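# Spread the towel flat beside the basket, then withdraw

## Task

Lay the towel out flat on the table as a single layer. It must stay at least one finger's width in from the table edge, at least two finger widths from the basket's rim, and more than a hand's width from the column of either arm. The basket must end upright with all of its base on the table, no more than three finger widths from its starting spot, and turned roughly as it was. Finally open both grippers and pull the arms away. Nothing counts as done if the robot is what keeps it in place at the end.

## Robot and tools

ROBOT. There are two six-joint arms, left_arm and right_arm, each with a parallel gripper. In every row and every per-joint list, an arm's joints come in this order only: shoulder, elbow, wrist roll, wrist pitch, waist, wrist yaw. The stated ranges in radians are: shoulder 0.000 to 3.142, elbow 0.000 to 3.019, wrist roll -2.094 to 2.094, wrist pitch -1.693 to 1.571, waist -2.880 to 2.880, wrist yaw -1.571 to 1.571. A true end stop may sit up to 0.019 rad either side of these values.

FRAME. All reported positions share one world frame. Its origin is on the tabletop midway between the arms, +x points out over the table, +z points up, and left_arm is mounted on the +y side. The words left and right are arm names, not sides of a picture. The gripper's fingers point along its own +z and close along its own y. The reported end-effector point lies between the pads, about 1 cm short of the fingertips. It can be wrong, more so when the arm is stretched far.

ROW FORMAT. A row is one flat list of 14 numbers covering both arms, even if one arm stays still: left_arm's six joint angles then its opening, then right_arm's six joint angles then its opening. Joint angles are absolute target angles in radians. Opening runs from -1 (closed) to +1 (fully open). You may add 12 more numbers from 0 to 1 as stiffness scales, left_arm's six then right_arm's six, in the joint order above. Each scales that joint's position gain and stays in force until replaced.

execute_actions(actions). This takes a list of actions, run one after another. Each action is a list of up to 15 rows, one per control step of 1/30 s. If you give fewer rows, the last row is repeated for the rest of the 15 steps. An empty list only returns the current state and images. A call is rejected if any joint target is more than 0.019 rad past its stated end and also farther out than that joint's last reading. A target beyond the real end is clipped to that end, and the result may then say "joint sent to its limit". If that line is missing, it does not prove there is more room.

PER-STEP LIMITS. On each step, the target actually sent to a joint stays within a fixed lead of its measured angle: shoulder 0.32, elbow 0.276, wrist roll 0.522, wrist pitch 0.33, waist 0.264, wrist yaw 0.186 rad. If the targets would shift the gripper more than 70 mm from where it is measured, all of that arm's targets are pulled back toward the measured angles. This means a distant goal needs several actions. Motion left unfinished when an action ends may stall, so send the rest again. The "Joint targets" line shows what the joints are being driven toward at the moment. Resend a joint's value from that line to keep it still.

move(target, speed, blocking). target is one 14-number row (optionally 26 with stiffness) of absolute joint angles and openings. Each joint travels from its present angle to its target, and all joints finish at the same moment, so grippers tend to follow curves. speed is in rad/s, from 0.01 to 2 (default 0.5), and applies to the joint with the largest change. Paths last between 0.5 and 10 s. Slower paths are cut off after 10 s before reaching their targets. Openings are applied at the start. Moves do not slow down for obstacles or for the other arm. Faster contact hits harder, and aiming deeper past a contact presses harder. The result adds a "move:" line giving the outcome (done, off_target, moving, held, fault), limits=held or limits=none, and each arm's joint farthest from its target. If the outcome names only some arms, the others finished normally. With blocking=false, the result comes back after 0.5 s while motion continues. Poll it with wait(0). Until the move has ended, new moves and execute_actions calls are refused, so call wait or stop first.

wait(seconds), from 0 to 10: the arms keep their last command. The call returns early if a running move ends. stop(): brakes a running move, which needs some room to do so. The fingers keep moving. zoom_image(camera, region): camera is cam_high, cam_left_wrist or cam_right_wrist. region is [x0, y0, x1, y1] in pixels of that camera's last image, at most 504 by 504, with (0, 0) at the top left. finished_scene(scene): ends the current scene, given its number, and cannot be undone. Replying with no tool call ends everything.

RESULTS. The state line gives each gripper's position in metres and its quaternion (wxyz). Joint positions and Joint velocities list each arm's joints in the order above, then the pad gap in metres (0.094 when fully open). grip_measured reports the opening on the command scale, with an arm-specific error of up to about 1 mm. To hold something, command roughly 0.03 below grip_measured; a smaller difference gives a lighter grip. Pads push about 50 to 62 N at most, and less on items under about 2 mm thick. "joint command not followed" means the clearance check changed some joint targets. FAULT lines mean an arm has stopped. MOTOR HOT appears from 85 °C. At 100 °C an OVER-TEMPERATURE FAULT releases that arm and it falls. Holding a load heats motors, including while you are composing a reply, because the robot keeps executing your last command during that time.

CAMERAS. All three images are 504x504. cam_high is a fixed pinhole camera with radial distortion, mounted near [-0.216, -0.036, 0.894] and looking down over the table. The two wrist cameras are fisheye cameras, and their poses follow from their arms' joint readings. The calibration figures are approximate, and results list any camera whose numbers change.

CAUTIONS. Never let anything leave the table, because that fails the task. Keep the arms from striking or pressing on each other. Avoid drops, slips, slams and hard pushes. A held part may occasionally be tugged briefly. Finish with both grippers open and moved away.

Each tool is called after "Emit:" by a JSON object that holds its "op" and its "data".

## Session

Emit:
{"op": "execute_actions", "data": {"actions": []}}

Scene clock: 0.00 s.
left_arm: end_effector_position=(+0.8221, -0.0843, +0.1510) grip_measured=+1.000 end_effector_quat_wxyz=(+0.334, +0.207, +0.912, +0.115) | right_arm: end_effector_position=(+0.9364, -0.3338, +0.3443) grip_measured=+1.000 end_effector_quat_wxyz=(+0.476, +0.150, +0.692, +0.521)
Joint names: [shoulder, elbow, wrist roll, wrist pitch, waist, wrist yaw]
Joint positions: left_arm=[ 2.371  2.356  0.077 -0.93  -0.697 -0.385  0.094] | right_arm=[ 2.396  2.416  1.041 -0.024 -0.273 -0.753  0.094]
Joint velocities: left_arm=[-0.005 -0.042 -0.007  0.007 -0.005 -0.007  0.   ] | right_arm=[ 0.005 -0.007 -0.037  0.012  0.005 -0.022  0.   ]
Motor temperatures (°C, as the motors report them): left_arm=[24 27 23 25 23 22] | right_arm=[23 27 21 25 23 23]
Joint targets: left_arm=[2.358 2.389 0.077 -0.925 -0.697 -0.386] | right_arm=[2.393 2.446 1.041 -0.019 -0.273 -0.753]
Joint stiffness scale: left_arm=[1. 1. 1. 1. 1. 1.] | right_arm=[1. 1. 1. 1. 1. 1.]
camera_calibration (this result's frames):
cam_left_wrist: T_world_to_cam=[[-0.301624, -0.884405, -0.356162, 0.223954], [-0.945259, 0.326183, -0.00944785, 0.809214], [0.12453, 0.333816, -0.934376, 0.190719], [0, 0, 0, 1]] pos_world=[0.808717, -0.129551, 0.265613]
cam_right_wrist: T_world_to_cam=[[0.299622, -0.40714, -0.862823, -0.11529], [-0.876915, 0.23873, -0.417166, 1.05072], [0.375827, 0.881615, -0.285498, 0.164779], [0, 0, 0, 1]] pos_world=[0.894009, -0.44305, 0.385894]

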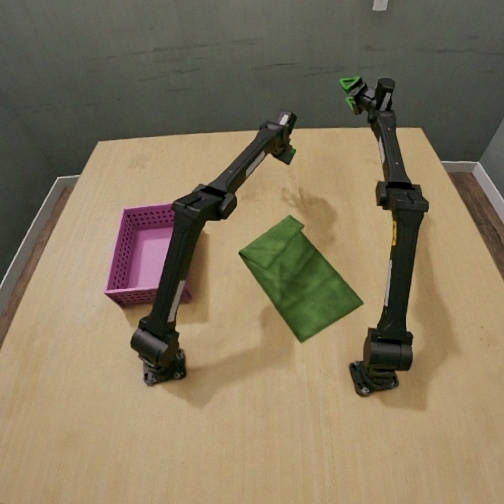

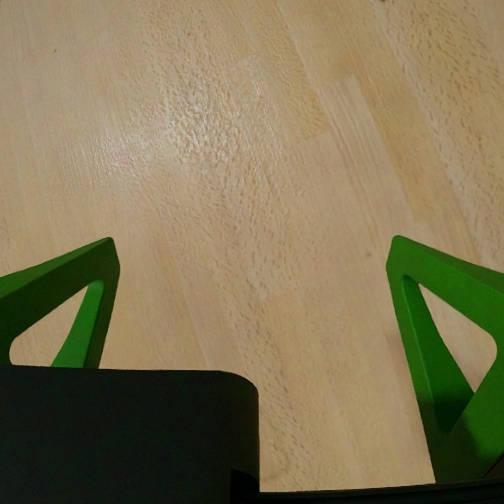

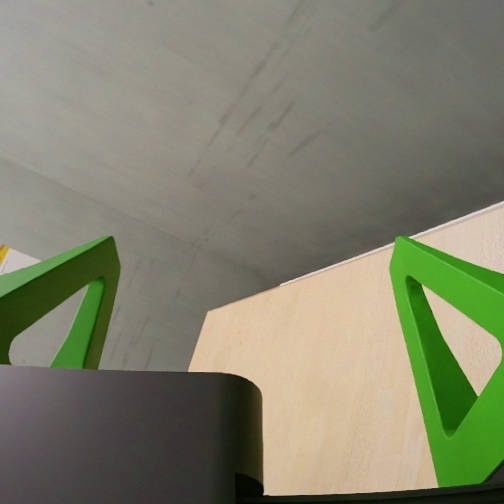

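Emit:
{"op": "move", "data": {"target": [0.6,1.0,0,-0.8,-0.3,0,1,2.0,2.3,0,-1.65,-0.1,0,0.2], "speed": 0.8}}

Emit:
{"op": "move", "data": {"target": [0.6,1.0,0,-0.8,0.6,0,1,1.8,1.95,0,-1.68,0.25,0,0.2], "speed": 0.8}}

Emit:
{"op": "zoom_image", "data": {"camera": "cam_high", "region": [220,200,380,360]}}

Scene clock: 5.50 s.
left_arm: end_effector_position=(+0.3554, +0.2319, +0.4469) grip_measured=+1.000 end_effector_quat_wxyz=(+0.544, +0.053, +0.837, -0.025) | right_arm: end_effector_position=(+0.6666, -0.3080, +0.3068) grip_measured=+0.202 end_effector_quat_wxyz=(+0.104, -0.007, +0.995, +0.004)
Joint names: [shoulder, elbow, wrist roll, wrist pitch, waist, wrist yaw]
Joint positions: left_arm=[ 0.592  0.992  0.015 -0.819 -0.314 -0.002  0.094] | right_arm=[ 2.019  2.298  0.011 -1.641 -0.113 -0.005  0.056]
Joint velocities: left_arm=[-0.015  0.007 -0.007 -0.017 -0.005 -0.022  0.   ] | right_arm=[ 0.005 -0.012 -0.066 -0.012 -0.005 -0.022  0.   ]
Motor temperatures (°C, as the motors report them): left_arm=[25 28 23 25 23 22] | right_arm=[25 29 21 25 23 23]
Joint targets: left_arm=[0.600 1.000 -0.000 -0.800 -0.300 0.000] | right_arm=[2.000 2.300 0.000 -1.650 -0.100 -0.000]
Joint stiffness scale: left_arm=[1. 1. 1. 1. 1. 1.] | right_arm=[1. 1. 1. 1. 1. 1.]
move: done; limits=none; left_arm: farthest joint: the wrist pitch, 0.019 radians from its target (0.130 radians at the start); right_arm: farthest joint: the shoulder, 0.019 radians from its target (0.396 radians at the start)
camera_calibration (this result's frames):
cam_left_wrist: T_world_to_cam=[[-0.113731, -0.993244, -0.0230789, 0.277796], [-0.860543, 0.110092, -0.497339, 0.505849], [0.49652, -0.0367023, -0.867249, 0.34352], [0, 0, 0, 1]] pos_world=[0.296334, 0.232838, 0.555907]
cam_right_wrist: T_world_to_cam=[[0.0205224, -0.999644, -0.0170509, -0.312194], [-0.918716, -0.0255829, 0.394089, 0.48985], [-0.394385, 0.00757732, -0.918914, 0.671292], [0, 0, 0, 1]] pos_world=[0.721188, -0.304638, 0.418492]

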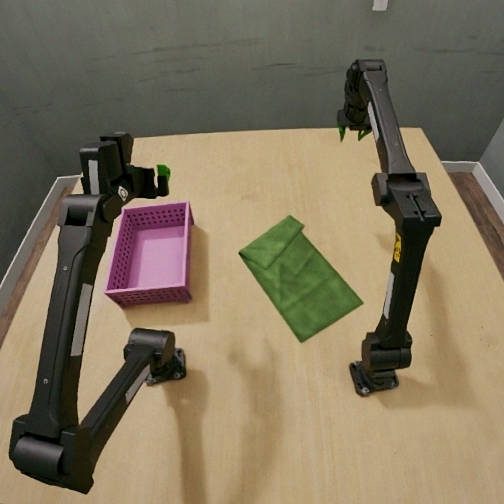

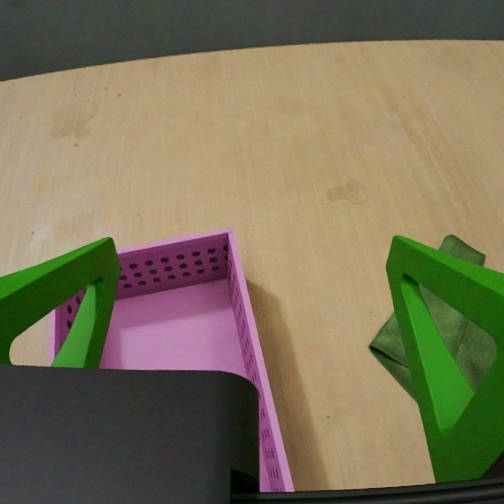

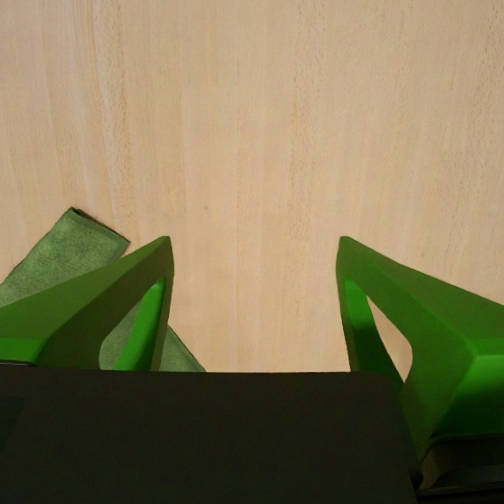

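Scene clock: 7.13 s.
left_arm: end_effector_position=(+0.2616, +0.4977, +0.4425) grip_measured=+1.000 end_effector_quat_wxyz=(+0.497, -0.320, +0.778, +0.214) | right_arm: end_effector_position=(+0.5261, -0.1088, +0.2803) grip_measured=+0.202 end_effector_quat_wxyz=(+0.009, -0.189, +0.982, +0.004)
Joint names: [shoulder, elbow, wrist roll, wrist pitch, waist, wrist yaw]
Joint positions: left_arm=[ 0.592  0.985  0.015 -0.819  0.592 -0.002  0.094] | right_arm=[ 1.826  1.948  0.009 -1.673  0.252 -0.004  0.056]
Joint velocities: left_arm=[ 0.015  0.007  0.066 -0.007 -0.005 -0.051  0.   ] | right_arm=[-0.005 -0.007 -0.022 -0.007 -0.005  0.037 -0.001]
Motor temperatures (°C, as the motors report them): left_arm=[25 28 23 25 23 22] | right_arm=[26 29 21 25 23 23]
Joint targets: left_arm=[0.600 1.000 -0.000 -0.800 0.600 -0.000] | right_arm=[1.800 1.950 -0.000 -1.680 0.250 0.000]
Joint stiffness scale: left_arm=[1. 1. 1. 1. 1. 1.] | right_arm=[1. 1. 1. 1. 1. 1.]
move: off_target (right_arm); limits=none; left_arm: farthest joint: the wrist pitch, 0.019 radians from its target (0.019 radians at the start); right_arm: farthest joint: the shoulder, 0.026 radians from its target (0.219 radians at the start)
camera_calibration (this result's frames):
cam_left_wrist: T_world_to_cam=[[0.711168, -0.702671, -0.0222113, 0.17025], [-0.620108, -0.612095, -0.490719, 0.687235], [0.331219, 0.362757, -0.871035, 0.24217], [0, 0, 0, 1]] pos_world=[0.224873, 0.452434, 0.551959]
cam_right_wrist: T_world_to_cam=[[0.374927, -0.926929, -0.0152259, -0.289694], [-0.765257, -0.318721, 0.559284, 0.217415], [-0.523269, -0.198039, -0.828837, 0.610177], [0, 0, 0, 1]] pos_world=[0.59428, -0.0783917, 0.37973]

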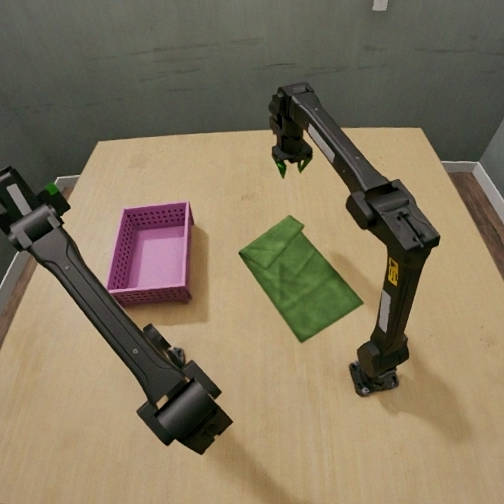

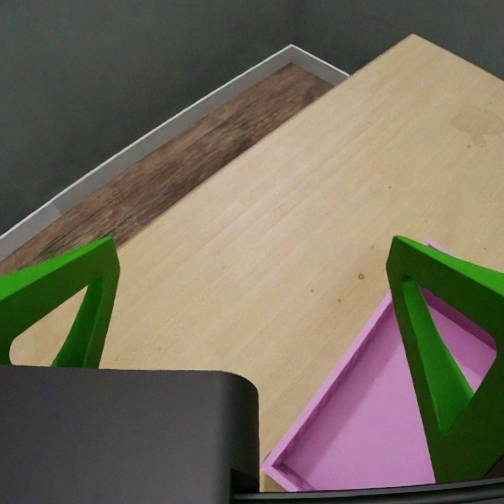

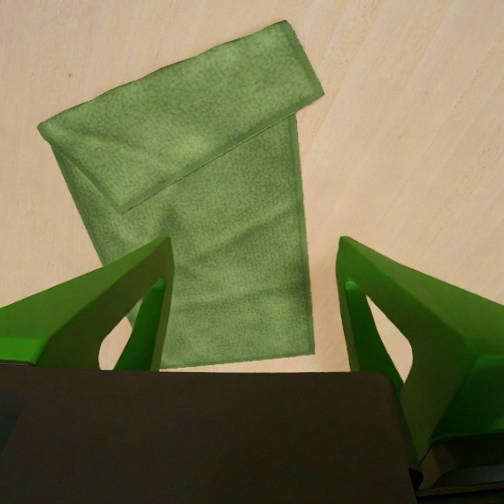

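Region (220, 200, 380, 360) of cam_high's 504x504 image, scaled by 3.150, with more detail than that image has.

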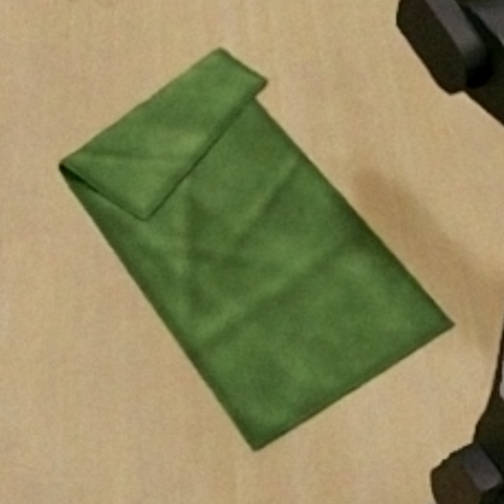

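Emit:
{"op": "move", "data": {"target": [0.6,1.0,0,-0.8,0.6,0,1,1.8,1.28,1.3,-1.05,0.4,0,-0.2], "speed": 0.7}}

Scene clock: 13.23 s.
left_arm: end_effector_position=(+0.2618, +0.4979, +0.4383) grip_measured=+1.000 end_effector_quat_wxyz=(+0.495, -0.320, +0.779, +0.212) | right_arm: end_effector_position=(+0.4326, -0.0751, +0.0341) grip_measured=-0.198 end_effector_quat_wxyz=(-0.014, +0.373, +0.927, -0.015)
Joint names: [shoulder, elbow, wrist roll, wrist pitch, waist, wrist yaw]
Joint positions: left_arm=[ 0.592  0.977  0.015 -0.819  0.592 -0.002  0.094] | right_arm=[ 1.825  1.273  1.29  -1.06   0.387 -0.004  0.038]
Joint velocities: left_arm=[-0.024 -0.022  0.037  0.012 -0.005 -0.037  0.   ] | right_arm=[ 0.005  0.012  0.022 -0.017 -0.005 -0.007  0.   ]
Motor temperatures (°C, as the motors report them): left_arm=[25 29 23 25 23 22] | right_arm=[26 30 21 25 23 23]
Joint targets: left_arm=[0.600 1.000 -0.000 -0.800 0.600 0.000] | right_arm=[1.800 1.280 1.300 -1.050 0.400 -0.000]
Joint stiffness scale: left_arm=[1. 1. 1. 1. 1. 1.] | right_arm=[1. 1. 1. 1. 1. 1.]
move: off_target (left_arm, right_arm); limits=none; left_arm: farthest joint: the elbow, 0.023 radians from its target (0.015 radians at the start); right_arm: farthest joint: the shoulder, 0.025 radians from its target (0.026 radians at the start)
camera_calibration (this result's frames):
cam_left_wrist: T_world_to_cam=[[0.711055, -0.702786, -0.0221953, 0.170237], [-0.622587, -0.614614, -0.484392, 0.684578], [0.326782, 0.358248, -0.87457, 0.243334], [0, 0, 0, 1]] pos_world=[0.225644, 0.453218, 0.548195]
cam_right_wrist: T_world_to_cam=[[-0.690287, -0.723037, 0.0268722, 0.247544], [-0.574125, 0.569966, 0.587808, 0.27741], [-0.440323, 0.390328, -0.808554, 0.371501], [0, 0, 0, 1]] pos_world=[0.493725, -0.124138, 0.130663]

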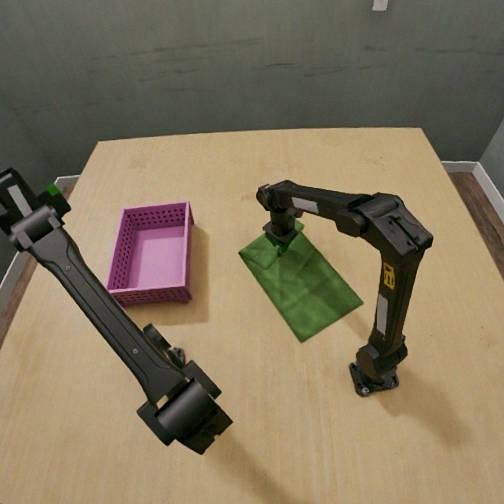

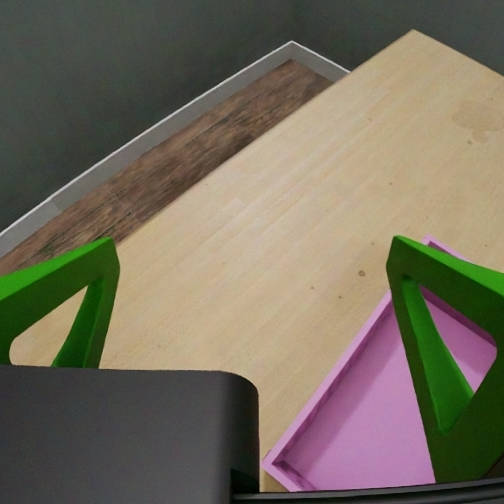

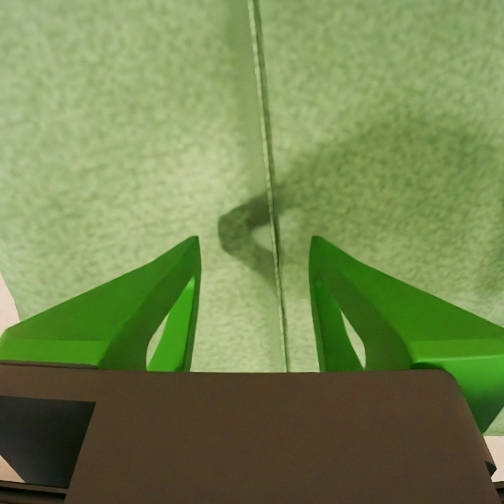

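Emit:
{"op": "move", "data": {"target": [0.6,1.0,0,-0.8,0.6,0,1,1.865,1.27,1.3,-0.985,0.4,0,-0.2], "speed": 0.1}}

Emit:
{"op": "move", "data": {"target": [0.6,1.0,0,-0.8,0.6,0,1,1.865,1.27,1.3,-0.985,0.4,0,-1]}}

Emit:
{"op": "move", "data": {"target": [0.6,1.0,0,-0.8,0.6,0,1,1.86,1.62,1.3,-1.3,0.43,0,-1], "speed": 0.3}}

Scene clock: 19.53 s.
left_arm: end_effector_position=(+0.2619, +0.4980, +0.4359) grip_measured=+1.000 end_effector_quat_wxyz=(+0.493, -0.321, +0.780, +0.212) | right_arm: end_effector_position=(+0.4424, -0.0695, +0.0223) grip_measured=-0.198 end_effector_quat_wxyz=(-0.002, +0.374, +0.927, +0.000)
Joint names: [shoulder, elbow, wrist roll, wrist pitch, waist, wrist yaw]
Joint positions: left_arm=[ 0.592  0.973  0.015 -0.819  0.592 -0.002  0.094] | right_arm=[ 1.845  1.268  1.29  -0.996  0.387 -0.004  0.038]
Joint velocities: left_arm=[-0.015 -0.007  0.095 -0.007 -0.005 -0.007  0.   ] | right_arm=[-0.005  0.022 -0.051  0.002 -0.005  0.007  0.   ]
Motor temperatures (°C, as the motors report them): left_arm=[25 29 23 25 23 22] | right_arm=[26 30 21 25 23 23]
Joint targets: left_arm=[0.600 1.000 0.000 -0.800 0.600 -0.000] | right_arm=[1.865 1.270 1.300 -0.985 0.400 -0.000]
Joint stiffness scale: left_arm=[1. 1. 1. 1. 1. 1.] | right_arm=[1. 1. 1. 1. 1. 1.]
move: off_target (left_arm); limits=none; left_arm: farthest joint: the elbow, 0.027 radians from its target (0.023 radians at the start); right_arm: farthest joint: the shoulder, 0.020 radians from its target (0.040 radians at the start)
camera_calibration (this result's frames):
cam_left_wrist: T_world_to_cam=[[0.71099, -0.702852, -0.0221855, 0.17023], [-0.624007, -0.616057, -0.480717, 0.683036], [0.324205, 0.355628, -0.876595, 0.244], [0, 0, 0, 1]] pos_world=[0.226082, 0.453663, 0.546012]
cam_right_wrist: T_world_to_cam=[[-0.691118, -0.722671, -0.0101032, 0.259902], [-0.593164, 0.559168, 0.579213, 0.294592], [-0.412932, 0.406297, -0.815113, 0.353204], [0, 0, 0, 1]] pos_world=[0.500213, -0.120408, 0.119895]

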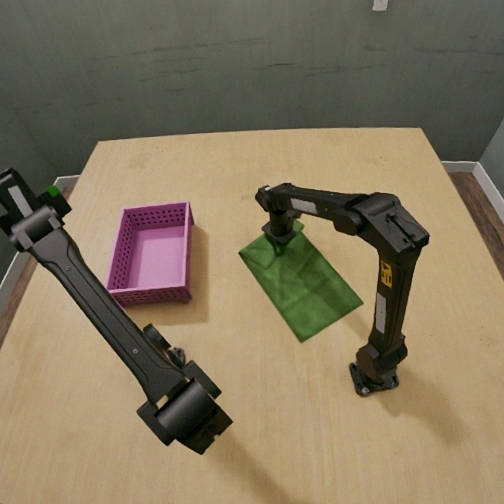

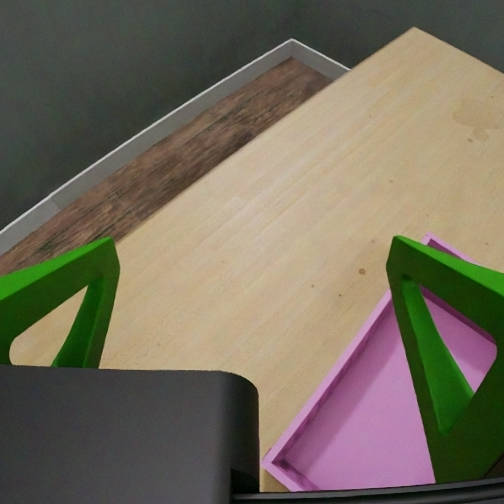

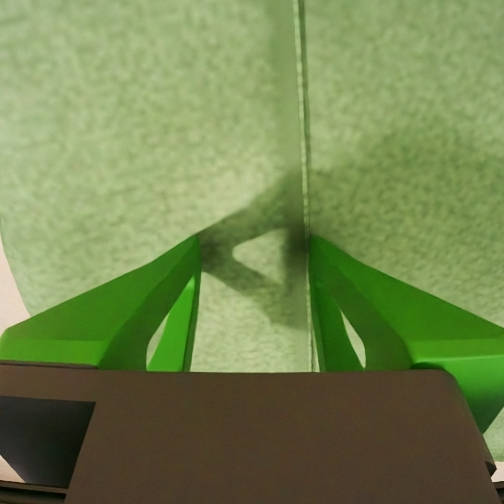

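Scene clock: 20.23 s.
left_arm: end_effector_position=(+0.2620, +0.4981, +0.4335) grip_measured=+1.000 end_effector_quat_wxyz=(+0.491, -0.321, +0.781, +0.211) | right_arm: end_effector_position=(+0.4424, -0.0695, +0.0223) grip_measured=-0.978 end_effector_quat_wxyz=(-0.002, +0.374, +0.927, +0.000)
Joint names: [shoulder, elbow, wrist roll, wrist pitch, waist, wrist yaw]
Joint positions: left_arm=[ 0.592  0.969  0.015 -0.819  0.592 -0.002  0.094] | right_arm=[ 1.845  1.268  1.29  -0.996  0.387 -0.004  0.001]
Joint velocities: left_arm=[ 0.005  0.007 -0.066  0.002 -0.005  0.022  0.   ] | right_arm=[-0.005 -0.012 -0.007  0.002 -0.005  0.022  0.   ]
Motor temperatures (°C, as the motors report them): left_arm=[25 29 23 25 23 22] | right_arm=[26 30 21 25 23 23]
Joint targets: left_arm=[0.600 1.000 -0.000 -0.800 0.600 -0.000] | right_arm=[1.865 1.270 1.300 -0.985 0.400 -0.000]
Joint stiffness scale: left_arm=[1. 1. 1. 1. 1. 1.] | right_arm=[1. 1. 1. 1. 1. 1.]
move: off_target (left_arm); limits=none; left_arm: farthest joint: the elbow, 0.031 radians from its target (0.027 radians at the start); right_arm: farthest joint: the shoulder, 0.020 radians from its target (0.020 radians at the start)
camera_calibration (this result's frames):
cam_left_wrist: T_world_to_cam=[[0.710924, -0.702919, -0.0221752, 0.170222], [-0.625416, -0.61749, -0.477033, 0.681491], [0.321623, 0.353003, -0.878605, 0.244659], [0, 0, 0, 1]] pos_world=[0.226513, 0.454101, 0.543827]
cam_right_wrist: T_world_to_cam=[[-0.691118, -0.722671, -0.0101032, 0.259902], [-0.593164, 0.559168, 0.579213, 0.294592], [-0.412932, 0.406297, -0.815113, 0.353204], [0, 0, 0, 1]] pos_world=[0.500213, -0.120408, 0.119895]

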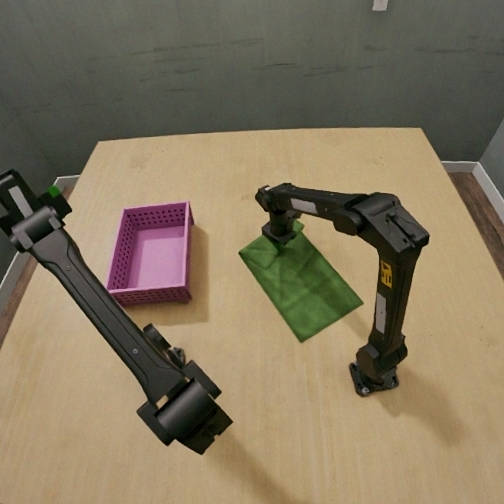

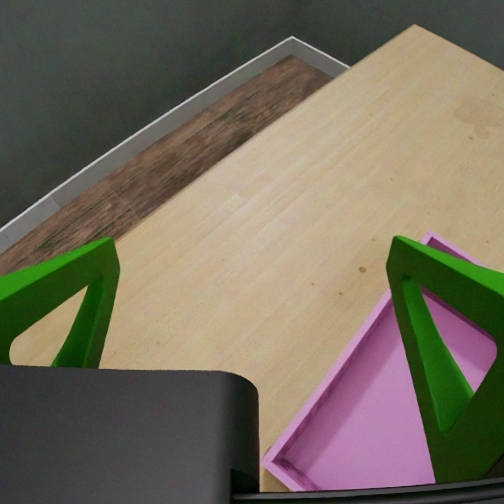

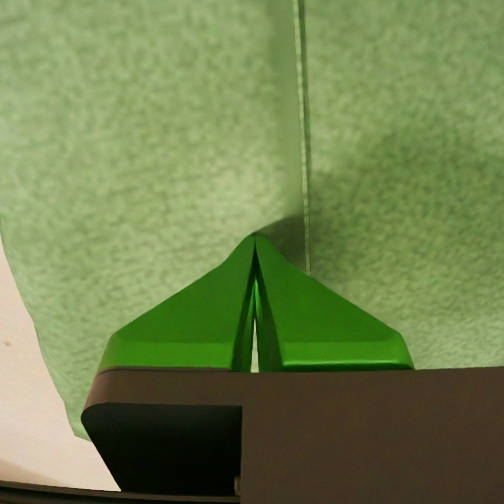

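Scene clock: 21.87 s.
left_arm: end_effector_position=(+0.2622, +0.4982, +0.4306) grip_measured=+1.000 end_effector_quat_wxyz=(+0.489, -0.322, +0.783, +0.210) | right_arm: end_effector_position=(+0.4796, -0.0296, +0.1304) grip_measured=-0.978 end_effector_quat_wxyz=(+0.003, +0.361, +0.933, +0.007)
Joint names: [shoulder, elbow, wrist roll, wrist pitch, waist, wrist yaw]
Joint positions: left_arm=[ 0.592  0.964  0.015 -0.819  0.592 -0.002  0.094] | right_arm=[ 1.845  1.579  1.29  -1.291  0.415 -0.004  0.001]
Joint velocities: left_arm=[-0.005 -0.007 -0.022  0.007 -0.015 -0.051  0.   ] | right_arm=[-0.015 -0.002  0.022 -0.017  0.005 -0.081 -0.   ]
Motor temperatures (°C, as the motors report them): left_arm=[25 30 23 25 23 22] | right_arm=[26 31 21 25 23 23]
Joint targets: left_arm=[0.600 1.000 -0.000 -0.800 0.600 0.000] | right_arm=[1.860 1.620 1.300 -1.300 0.430 0.000]
Joint stiffness scale: left_arm=[1. 1. 1. 1. 1. 1.] | right_arm=[1. 1. 1. 1. 1. 1.]
move: off_target (left_arm, right_arm); limits=none; left_arm: farthest joint: the elbow, 0.036 radians from its target (0.031 radians at the start); right_arm: farthest joint: the elbow, 0.041 radians from its target (0.352 radians at the start)
camera_calibration (this result's frames):
cam_left_wrist: T_world_to_cam=[[0.710847, -0.702997, -0.0221627, 0.170213], [-0.627068, -0.619169, -0.472669, 0.679662], [0.318563, 0.349893, -0.880961, 0.245429], [0, 0, 0, 1]] pos_world=[0.227014, 0.454611, 0.541241]
cam_right_wrist: T_world_to_cam=[[-0.670202, -0.741741, -0.0254826, 0.306918], [-0.616585, 0.537349, 0.575395, 0.242883], [-0.413101, 0.401343, -0.817478, 0.440729], [0, 0, 0, 1]] pos_world=[0.537521, -0.079743, 0.228354]

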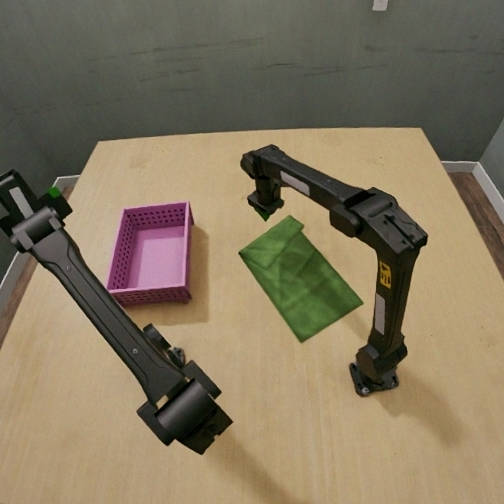

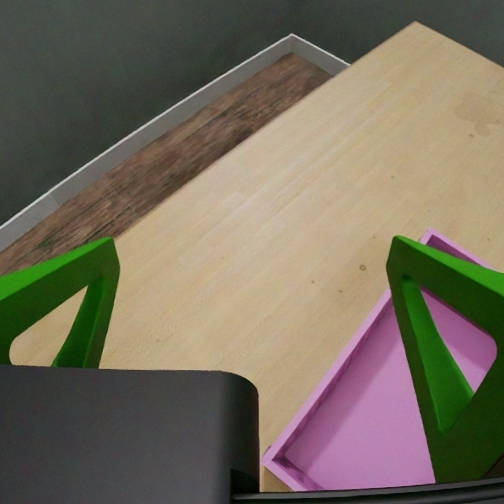

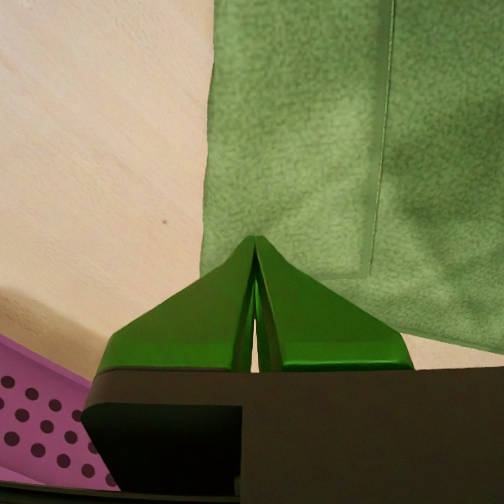

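Nearer by 1.5 cm and lower.

Emit:
{"op": "move", "data": {"target": [0.6,1.0,0,-0.8,0.6,0,1,1.77,1.23,1.3,-1.03,0.39,0,-0.2]}}

Emit:
{"op": "move", "data": {"target": [0.6,1.0,0,-0.8,0.6,0,1,1.85,1.215,1.3,-0.945,0.39,0,-0.2], "speed": 0.1}}

Emit:
{"op": "move", "data": {"target": [0.6,1.0,0,-0.8,0.6,0,1,1.85,1.215,1.3,-0.945,0.39,0,-1]}}

Emit:
{"op": "move", "data": {"target": [0.6,1.0,0,-0.8,0.6,0,1,1.86,1.58,1.3,-1.27,0.43,0,-1], "speed": 0.3}}

Scene clock: 27.57 s.
left_arm: end_effector_position=(+0.2622, +0.4983, +0.4284) grip_measured=+1.000 end_effector_quat_wxyz=(+0.488, -0.322, +0.784, +0.210) | right_arm: end_effector_position=(+0.4159, -0.0747, +0.0332) grip_measured=-0.202 end_effector_quat_wxyz=(-0.013, +0.365, +0.931, -0.014)
Joint names: [shoulder, elbow, wrist roll, wrist pitch, waist, wrist yaw]
Joint positions: left_arm=[ 0.592  0.96   0.015 -0.819  0.592 -0.002  0.094] | right_arm=[ 1.794  1.224  1.29  -1.04   0.405 -0.004  0.038]
Joint velocities: left_arm=[-0.015 -0.007  0.081 -0.012 -0.005  0.022  0.   ] | right_arm=[-0.005 -0.017  0.022  0.002 -0.005 -0.007  0.   ]
Motor temperatures (°C, as the motors report them): left_arm=[25 30 23 25 23 22] | right_arm=[26 32 21 25 23 23]
Joint targets: left_arm=[0.600 1.000 0.000 -0.800 0.600 -0.000] | right_arm=[1.770 1.230 1.300 -1.030 0.390 0.000]
Joint stiffness scale: left_arm=[1. 1. 1. 1. 1. 1.] | right_arm=[1. 1. 1. 1. 1. 1.]
move: off_target (left_arm, right_arm); limits=none; left_arm: farthest joint: the elbow, 0.040 radians from its target (0.036 radians at the start); right_arm: farthest joint: the shoulder, 0.024 radians from its target (0.075 radians at the start)
camera_calibration (this result's frames):
cam_left_wrist: T_world_to_cam=[[0.710788, -0.703057, -0.0221526, 0.170206], [-0.628328, -0.620449, -0.469305, 0.678253], [0.316203, 0.347495, -0.882758, 0.246016], [0, 0, 0, 1]] pos_world=[0.227394, 0.454997, 0.53925]
cam_right_wrist: T_world_to_cam=[[-0.677816, -0.734805, 0.0250532, 0.230313], [-0.584793, 0.559465, 0.587381, 0.271842], [-0.445626, 0.383485, -0.808923, 0.364943], [0, 0, 0, 1]] pos_world=[0.477709, -0.122801, 0.129766]

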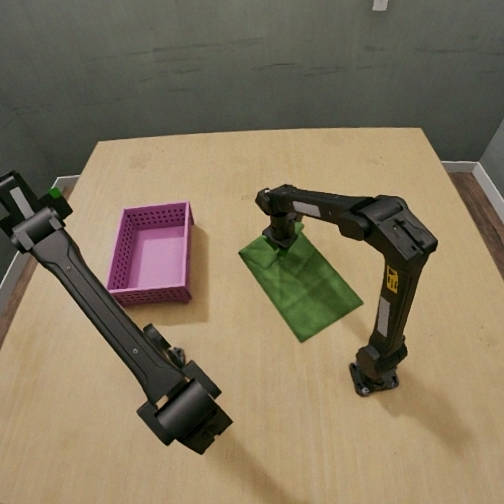

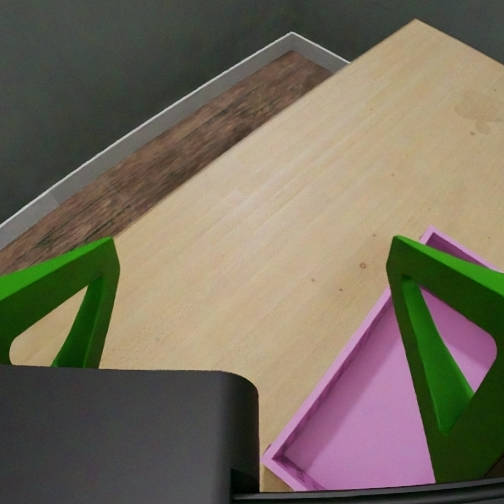

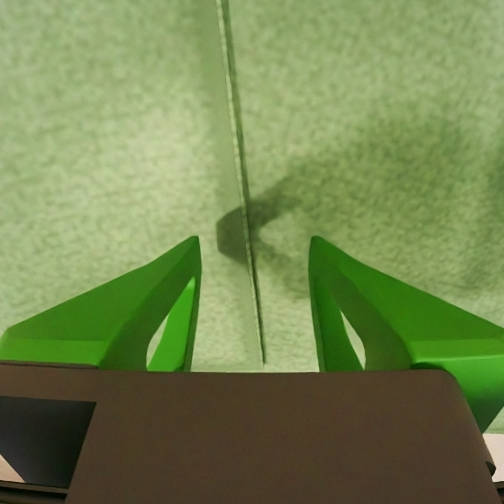

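Scene clock: 28.83 s.
left_arm: end_effector_position=(+0.2623, +0.4984, +0.4264) grip_measured=+1.000 end_effector_quat_wxyz=(+0.487, -0.323, +0.784, +0.209) | right_arm: end_effector_position=(+0.4282, -0.0674, +0.0204) grip_measured=-0.202 end_effector_quat_wxyz=(+0.002, +0.365, +0.931, +0.006)
Joint names: [shoulder, elbow, wrist roll, wrist pitch, waist, wrist yaw]
Joint positions: left_arm=[ 0.592  0.957  0.015 -0.819  0.592 -0.002  0.094] | right_arm=[ 1.816  1.217  1.29  -0.959  0.405 -0.004  0.038]
Joint velocities: left_arm=[ 0.005  0.002  0.007 -0.007 -0.005 -0.022  0.   ] | right_arm=[-0.024 -0.002  0.051  0.002 -0.015  0.007 -0.001]
Motor temperatures (°C, as the motors report them): left_arm=[25 30 23 25 23 22] | right_arm=[26 32 21 25 23 23]
Joint targets: left_arm=[0.600 1.000 -0.000 -0.800 0.600 0.000] | right_arm=[1.850 1.215 1.300 -0.945 0.390 -0.000]
Joint stiffness scale: left_arm=[1. 1. 1. 1. 1. 1.] | right_arm=[1. 1. 1. 1. 1. 1.]
move: off_target (left_arm, right_arm); limits=none; left_arm: farthest joint: the elbow, 0.043 radians from its target (0.040 radians at the start); right_arm: farthest joint: the shoulder, 0.034 radians from its target (0.056 radians at the start)
camera_calibration (this result's frames):
cam_left_wrist: T_world_to_cam=[[0.710735, -0.703112, -0.0221433, 0.170199], [-0.629454, -0.621594, -0.46627, 0.676982], [0.314076, 0.345333, -0.884365, 0.246539], [0, 0, 0, 1]] pos_world=[0.227731, 0.455339, 0.537456]
cam_right_wrist: T_world_to_cam=[[-0.677823, -0.734809, -0.0247504, 0.24539], [-0.610641, 0.543898, 0.57558, 0.292637], [-0.40948, 0.405255, -0.817371, 0.343414], [0, 0, 0, 1]] pos_world=[0.485648, -0.11802, 0.118334]

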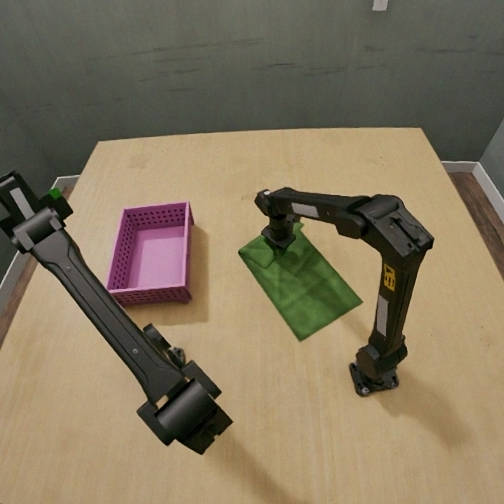

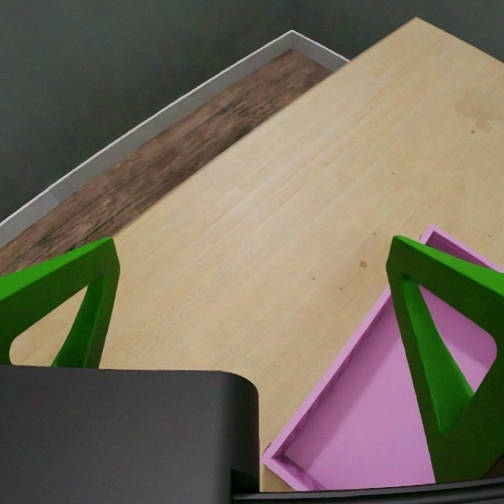

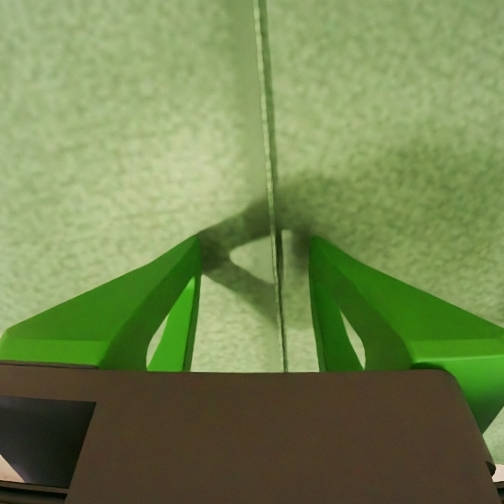

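Scene clock: 29.53 s.
left_arm: end_effector_position=(+0.2624, +0.4984, +0.4247) grip_measured=+1.000 end_effector_quat_wxyz=(+0.485, -0.323, +0.785, +0.209) | right_arm: end_effector_position=(+0.4284, -0.0673, +0.0204) grip_measured=-0.978 end_effector_quat_wxyz=(+0.003, +0.365, +0.931, +0.007)
Joint names: [shoulder, elbow, wrist roll, wrist pitch, waist, wrist yaw]
Joint positions: left_arm=[ 0.592  0.954  0.015 -0.819  0.592 -0.002  0.094] | right_arm=[ 1.816  1.217  1.29  -0.959  0.405 -0.004  0.001]
Joint velocities: left_arm=[-0.005 -0.002  0.007 -0.017  0.005 -0.037  0.   ] | right_arm=[-0.015  0.017 -0.051 -0.012 -0.015  0.007  0.   ]
Motor temperatures (°C, as the motors report them): left_arm=[25 30 23 25 23 22] | right_arm=[26 32 21 25 23 23]
Joint targets: left_arm=[0.600 1.000 -0.000 -0.800 0.600 0.000] | right_arm=[1.850 1.215 1.300 -0.945 0.390 -0.000]
Joint stiffness scale: left_arm=[1. 1. 1. 1. 1. 1.] | right_arm=[1. 1. 1. 1. 1. 1.]
move: off_target (left_arm, right_arm); limits=none; left_arm: farthest joint: the elbow, 0.046 radians from its target (0.043 radians at the start); right_arm: farthest joint: the shoulder, 0.034 radians from its target (0.034 radians at the start)
camera_calibration (this result's frames):
cam_left_wrist: T_world_to_cam=[[0.710687, -0.70316, -0.0221348, 0.170193], [-0.630449, -0.622606, -0.463569, 0.675851], [0.312182, 0.343407, -0.885784, 0.247], [0, 0, 0, 1]] pos_world=[0.228027, 0.45564, 0.53586]
cam_right_wrist: T_world_to_cam=[[-0.677806, -0.734799, -0.0254826, 0.245579], [-0.611017, 0.543671, 0.575395, 0.29283], [-0.408946, 0.405577, -0.817478, 0.343237], [0, 0, 0, 1]] pos_world=[0.485745, -0.117961, 0.118354]

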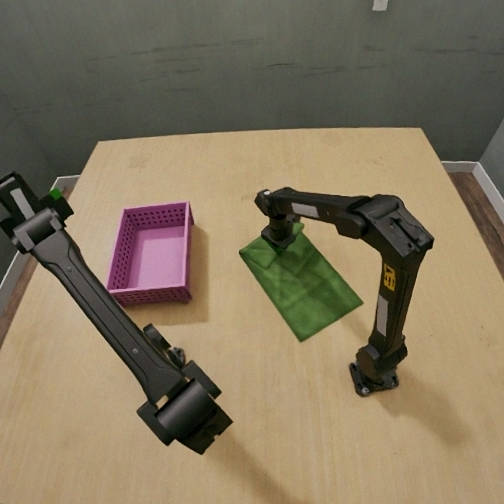

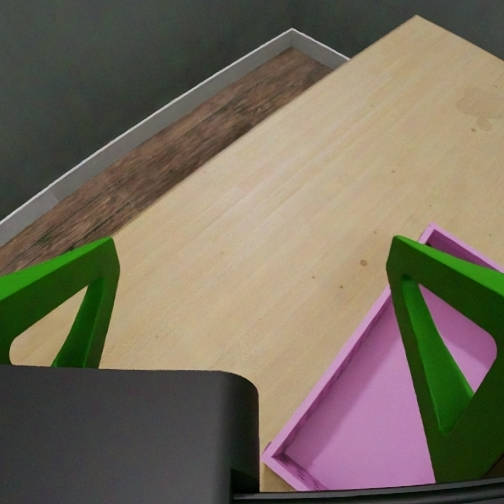

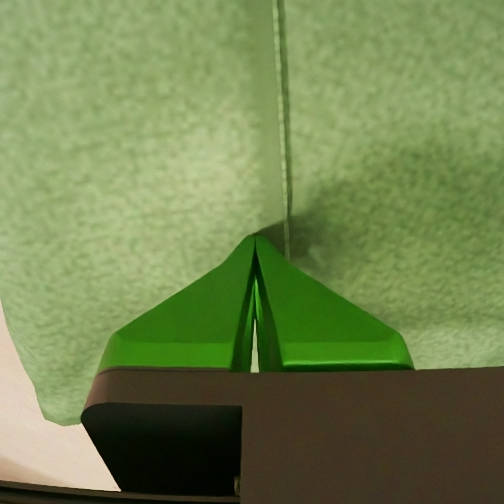

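Scene clock: 31.23 s.
left_arm: end_effector_position=(+0.2624, +0.4985, +0.4222) grip_measured=+1.000 end_effector_quat_wxyz=(+0.484, -0.323, +0.786, +0.208) | right_arm: end_effector_position=(+0.4738, -0.0335, +0.1201) grip_measured=-0.978 end_effector_quat_wxyz=(+0.002, +0.361, +0.933, +0.006)
Joint names: [shoulder, elbow, wrist roll, wrist pitch, waist, wrist yaw]
Joint positions: left_arm=[ 0.592  0.949  0.015 -0.819  0.592 -0.002  0.094] | right_arm=[ 1.837  1.539  1.29  -1.261  0.415 -0.004  0.001]
Joint velocities: left_arm=[ 0.005 -0.007 -0.081 -0.012  0.005 -0.081  0.   ] | right_arm=[-0.005 -0.002 -0.037 -0.007 -0.005  0.037 -0.   ]
Motor temperatures (°C, as the motors report them): left_arm=[25 31 23 25 23 22] | right_arm=[26 32 21 25 23 23]
Joint targets: left_arm=[0.600 1.000 0.000 -0.800 0.600 -0.000] | right_arm=[1.860 1.580 1.300 -1.270 0.430 0.000]
Joint stiffness scale: left_arm=[1. 1. 1. 1. 1. 1.] | right_arm=[1. 1. 1. 1. 1. 1.]
move: off_target (left_arm, right_arm); limits=none; left_arm: farthest joint: the elbow, 0.051 radians from its target (0.046 radians at the start); right_arm: farthest joint: the elbow, 0.041 radians from its target (0.363 radians at the start)
camera_calibration (this result's frames):
cam_left_wrist: T_world_to_cam=[[0.710622, -0.703226, -0.0221227, 0.170185], [-0.631808, -0.623987, -0.459847, 0.674294], [0.309572, 0.340755, -0.887723, 0.247629], [0, 0, 0, 1]] pos_world=[0.228428, 0.456048, 0.533663]
cam_right_wrist: T_world_to_cam=[[-0.670533, -0.741515, -0.0232858, 0.299768], [-0.615258, 0.538275, 0.57595, 0.246608], [-0.414541, 0.40052, -0.817153, 0.432052], [0, 0, 0, 1]] pos_world=[0.531835, -0.0835064, 0.217999]

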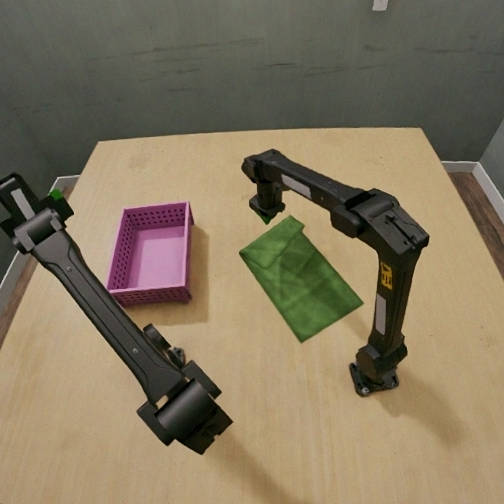

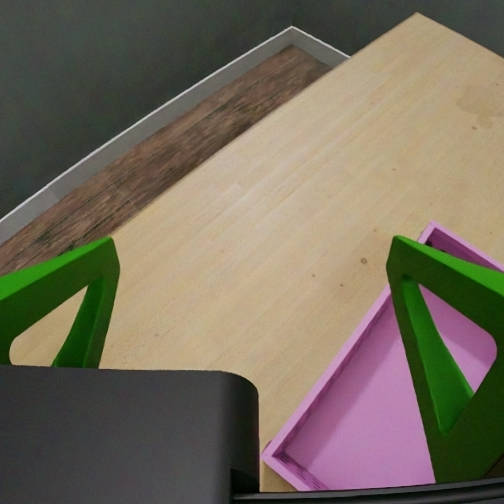

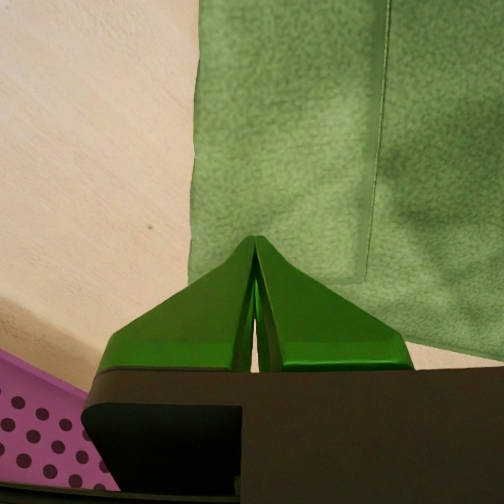

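Emit:
{"op": "move", "data": {"target": [0.6,1.0,0,-0.8,0.6,0,1,1.95,1.52,-0.6,-1.14,0.17,0,0.2], "speed": 1}}

Scene clock: 36.57 s.
left_arm: end_effector_position=(+0.2625, +0.4986, +0.4185) grip_measured=+1.000 end_effector_quat_wxyz=(+0.481, -0.324, +0.788, +0.207) | right_arm: end_effector_position=(+0.5435, -0.1461, +0.0634) grip_measured=+0.198 end_effector_quat_wxyz=(+0.005, -0.438, +0.899, +0.001)
Joint names: [shoulder, elbow, wrist roll, wrist pitch, waist, wrist yaw]
Joint positions: left_arm=[ 0.592  0.943  0.015 -0.819  0.592 -0.002  0.094] | right_arm=[ 1.928  1.518 -0.59  -1.151  0.18  -0.004  0.056]
Joint velocities: left_arm=[ 0.005 -0.017  0.007  0.007 -0.015  0.007  0.   ] | right_arm=[ 0.005 -0.002  0.007  0.007  0.005 -0.007  0.001]
Motor temperatures (°C, as the motors report them): left_arm=[24 31 23 25 23 22] | right_arm=[26 33 21 25 23 23]
Joint targets: left_arm=[0.600 1.000 0.000 -0.800 0.600 -0.000] | right_arm=[1.950 1.520 -0.600 -1.140 0.170 -0.000]
Joint stiffness scale: left_arm=[1. 1. 1. 1. 1. 1.] | right_arm=[1. 1. 1. 1. 1. 1.]
move: off_target (left_arm, right_arm); limits=none; left_arm: farthest joint: the elbow, 0.057 radians from its target (0.051 radians at the start); right_arm: farthest joint: the shoulder, 0.022 radians from its target (0.113 radians at the start)
camera_calibration (this result's frames):
cam_left_wrist: T_world_to_cam=[[0.710522, -0.703328, -0.0221034, 0.170171], [-0.633886, -0.626099, -0.454079, 0.671882], [0.305528, 0.336644, -0.890687, 0.248588], [0, 0, 0, 1]] pos_world=[0.229036, 0.456666, 0.530263]
cam_right_wrist: T_world_to_cam=[[0.79009, -0.612926, -0.00890523, -0.514253], [-0.500856, -0.653865, 0.567101, 0.147006], [-0.353414, -0.443601, -0.8236, 0.30358], [0, 0, 0, 1]] pos_world=[0.587224, -0.084409, 0.162082]

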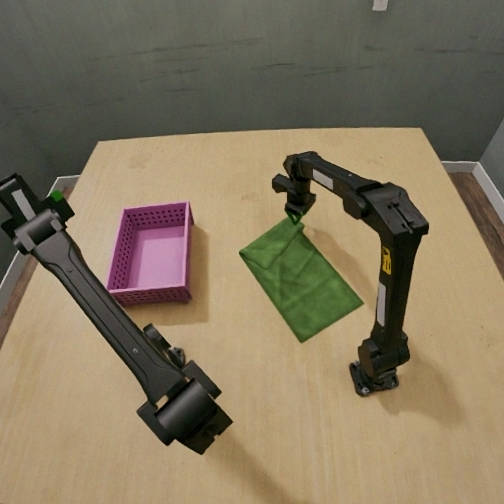

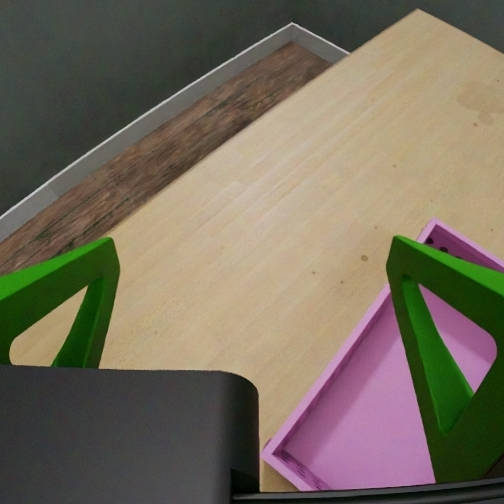

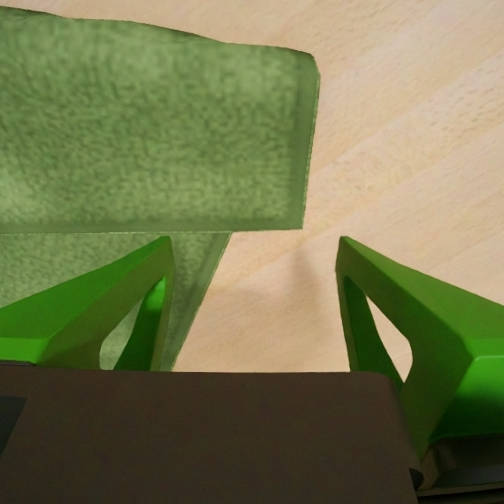

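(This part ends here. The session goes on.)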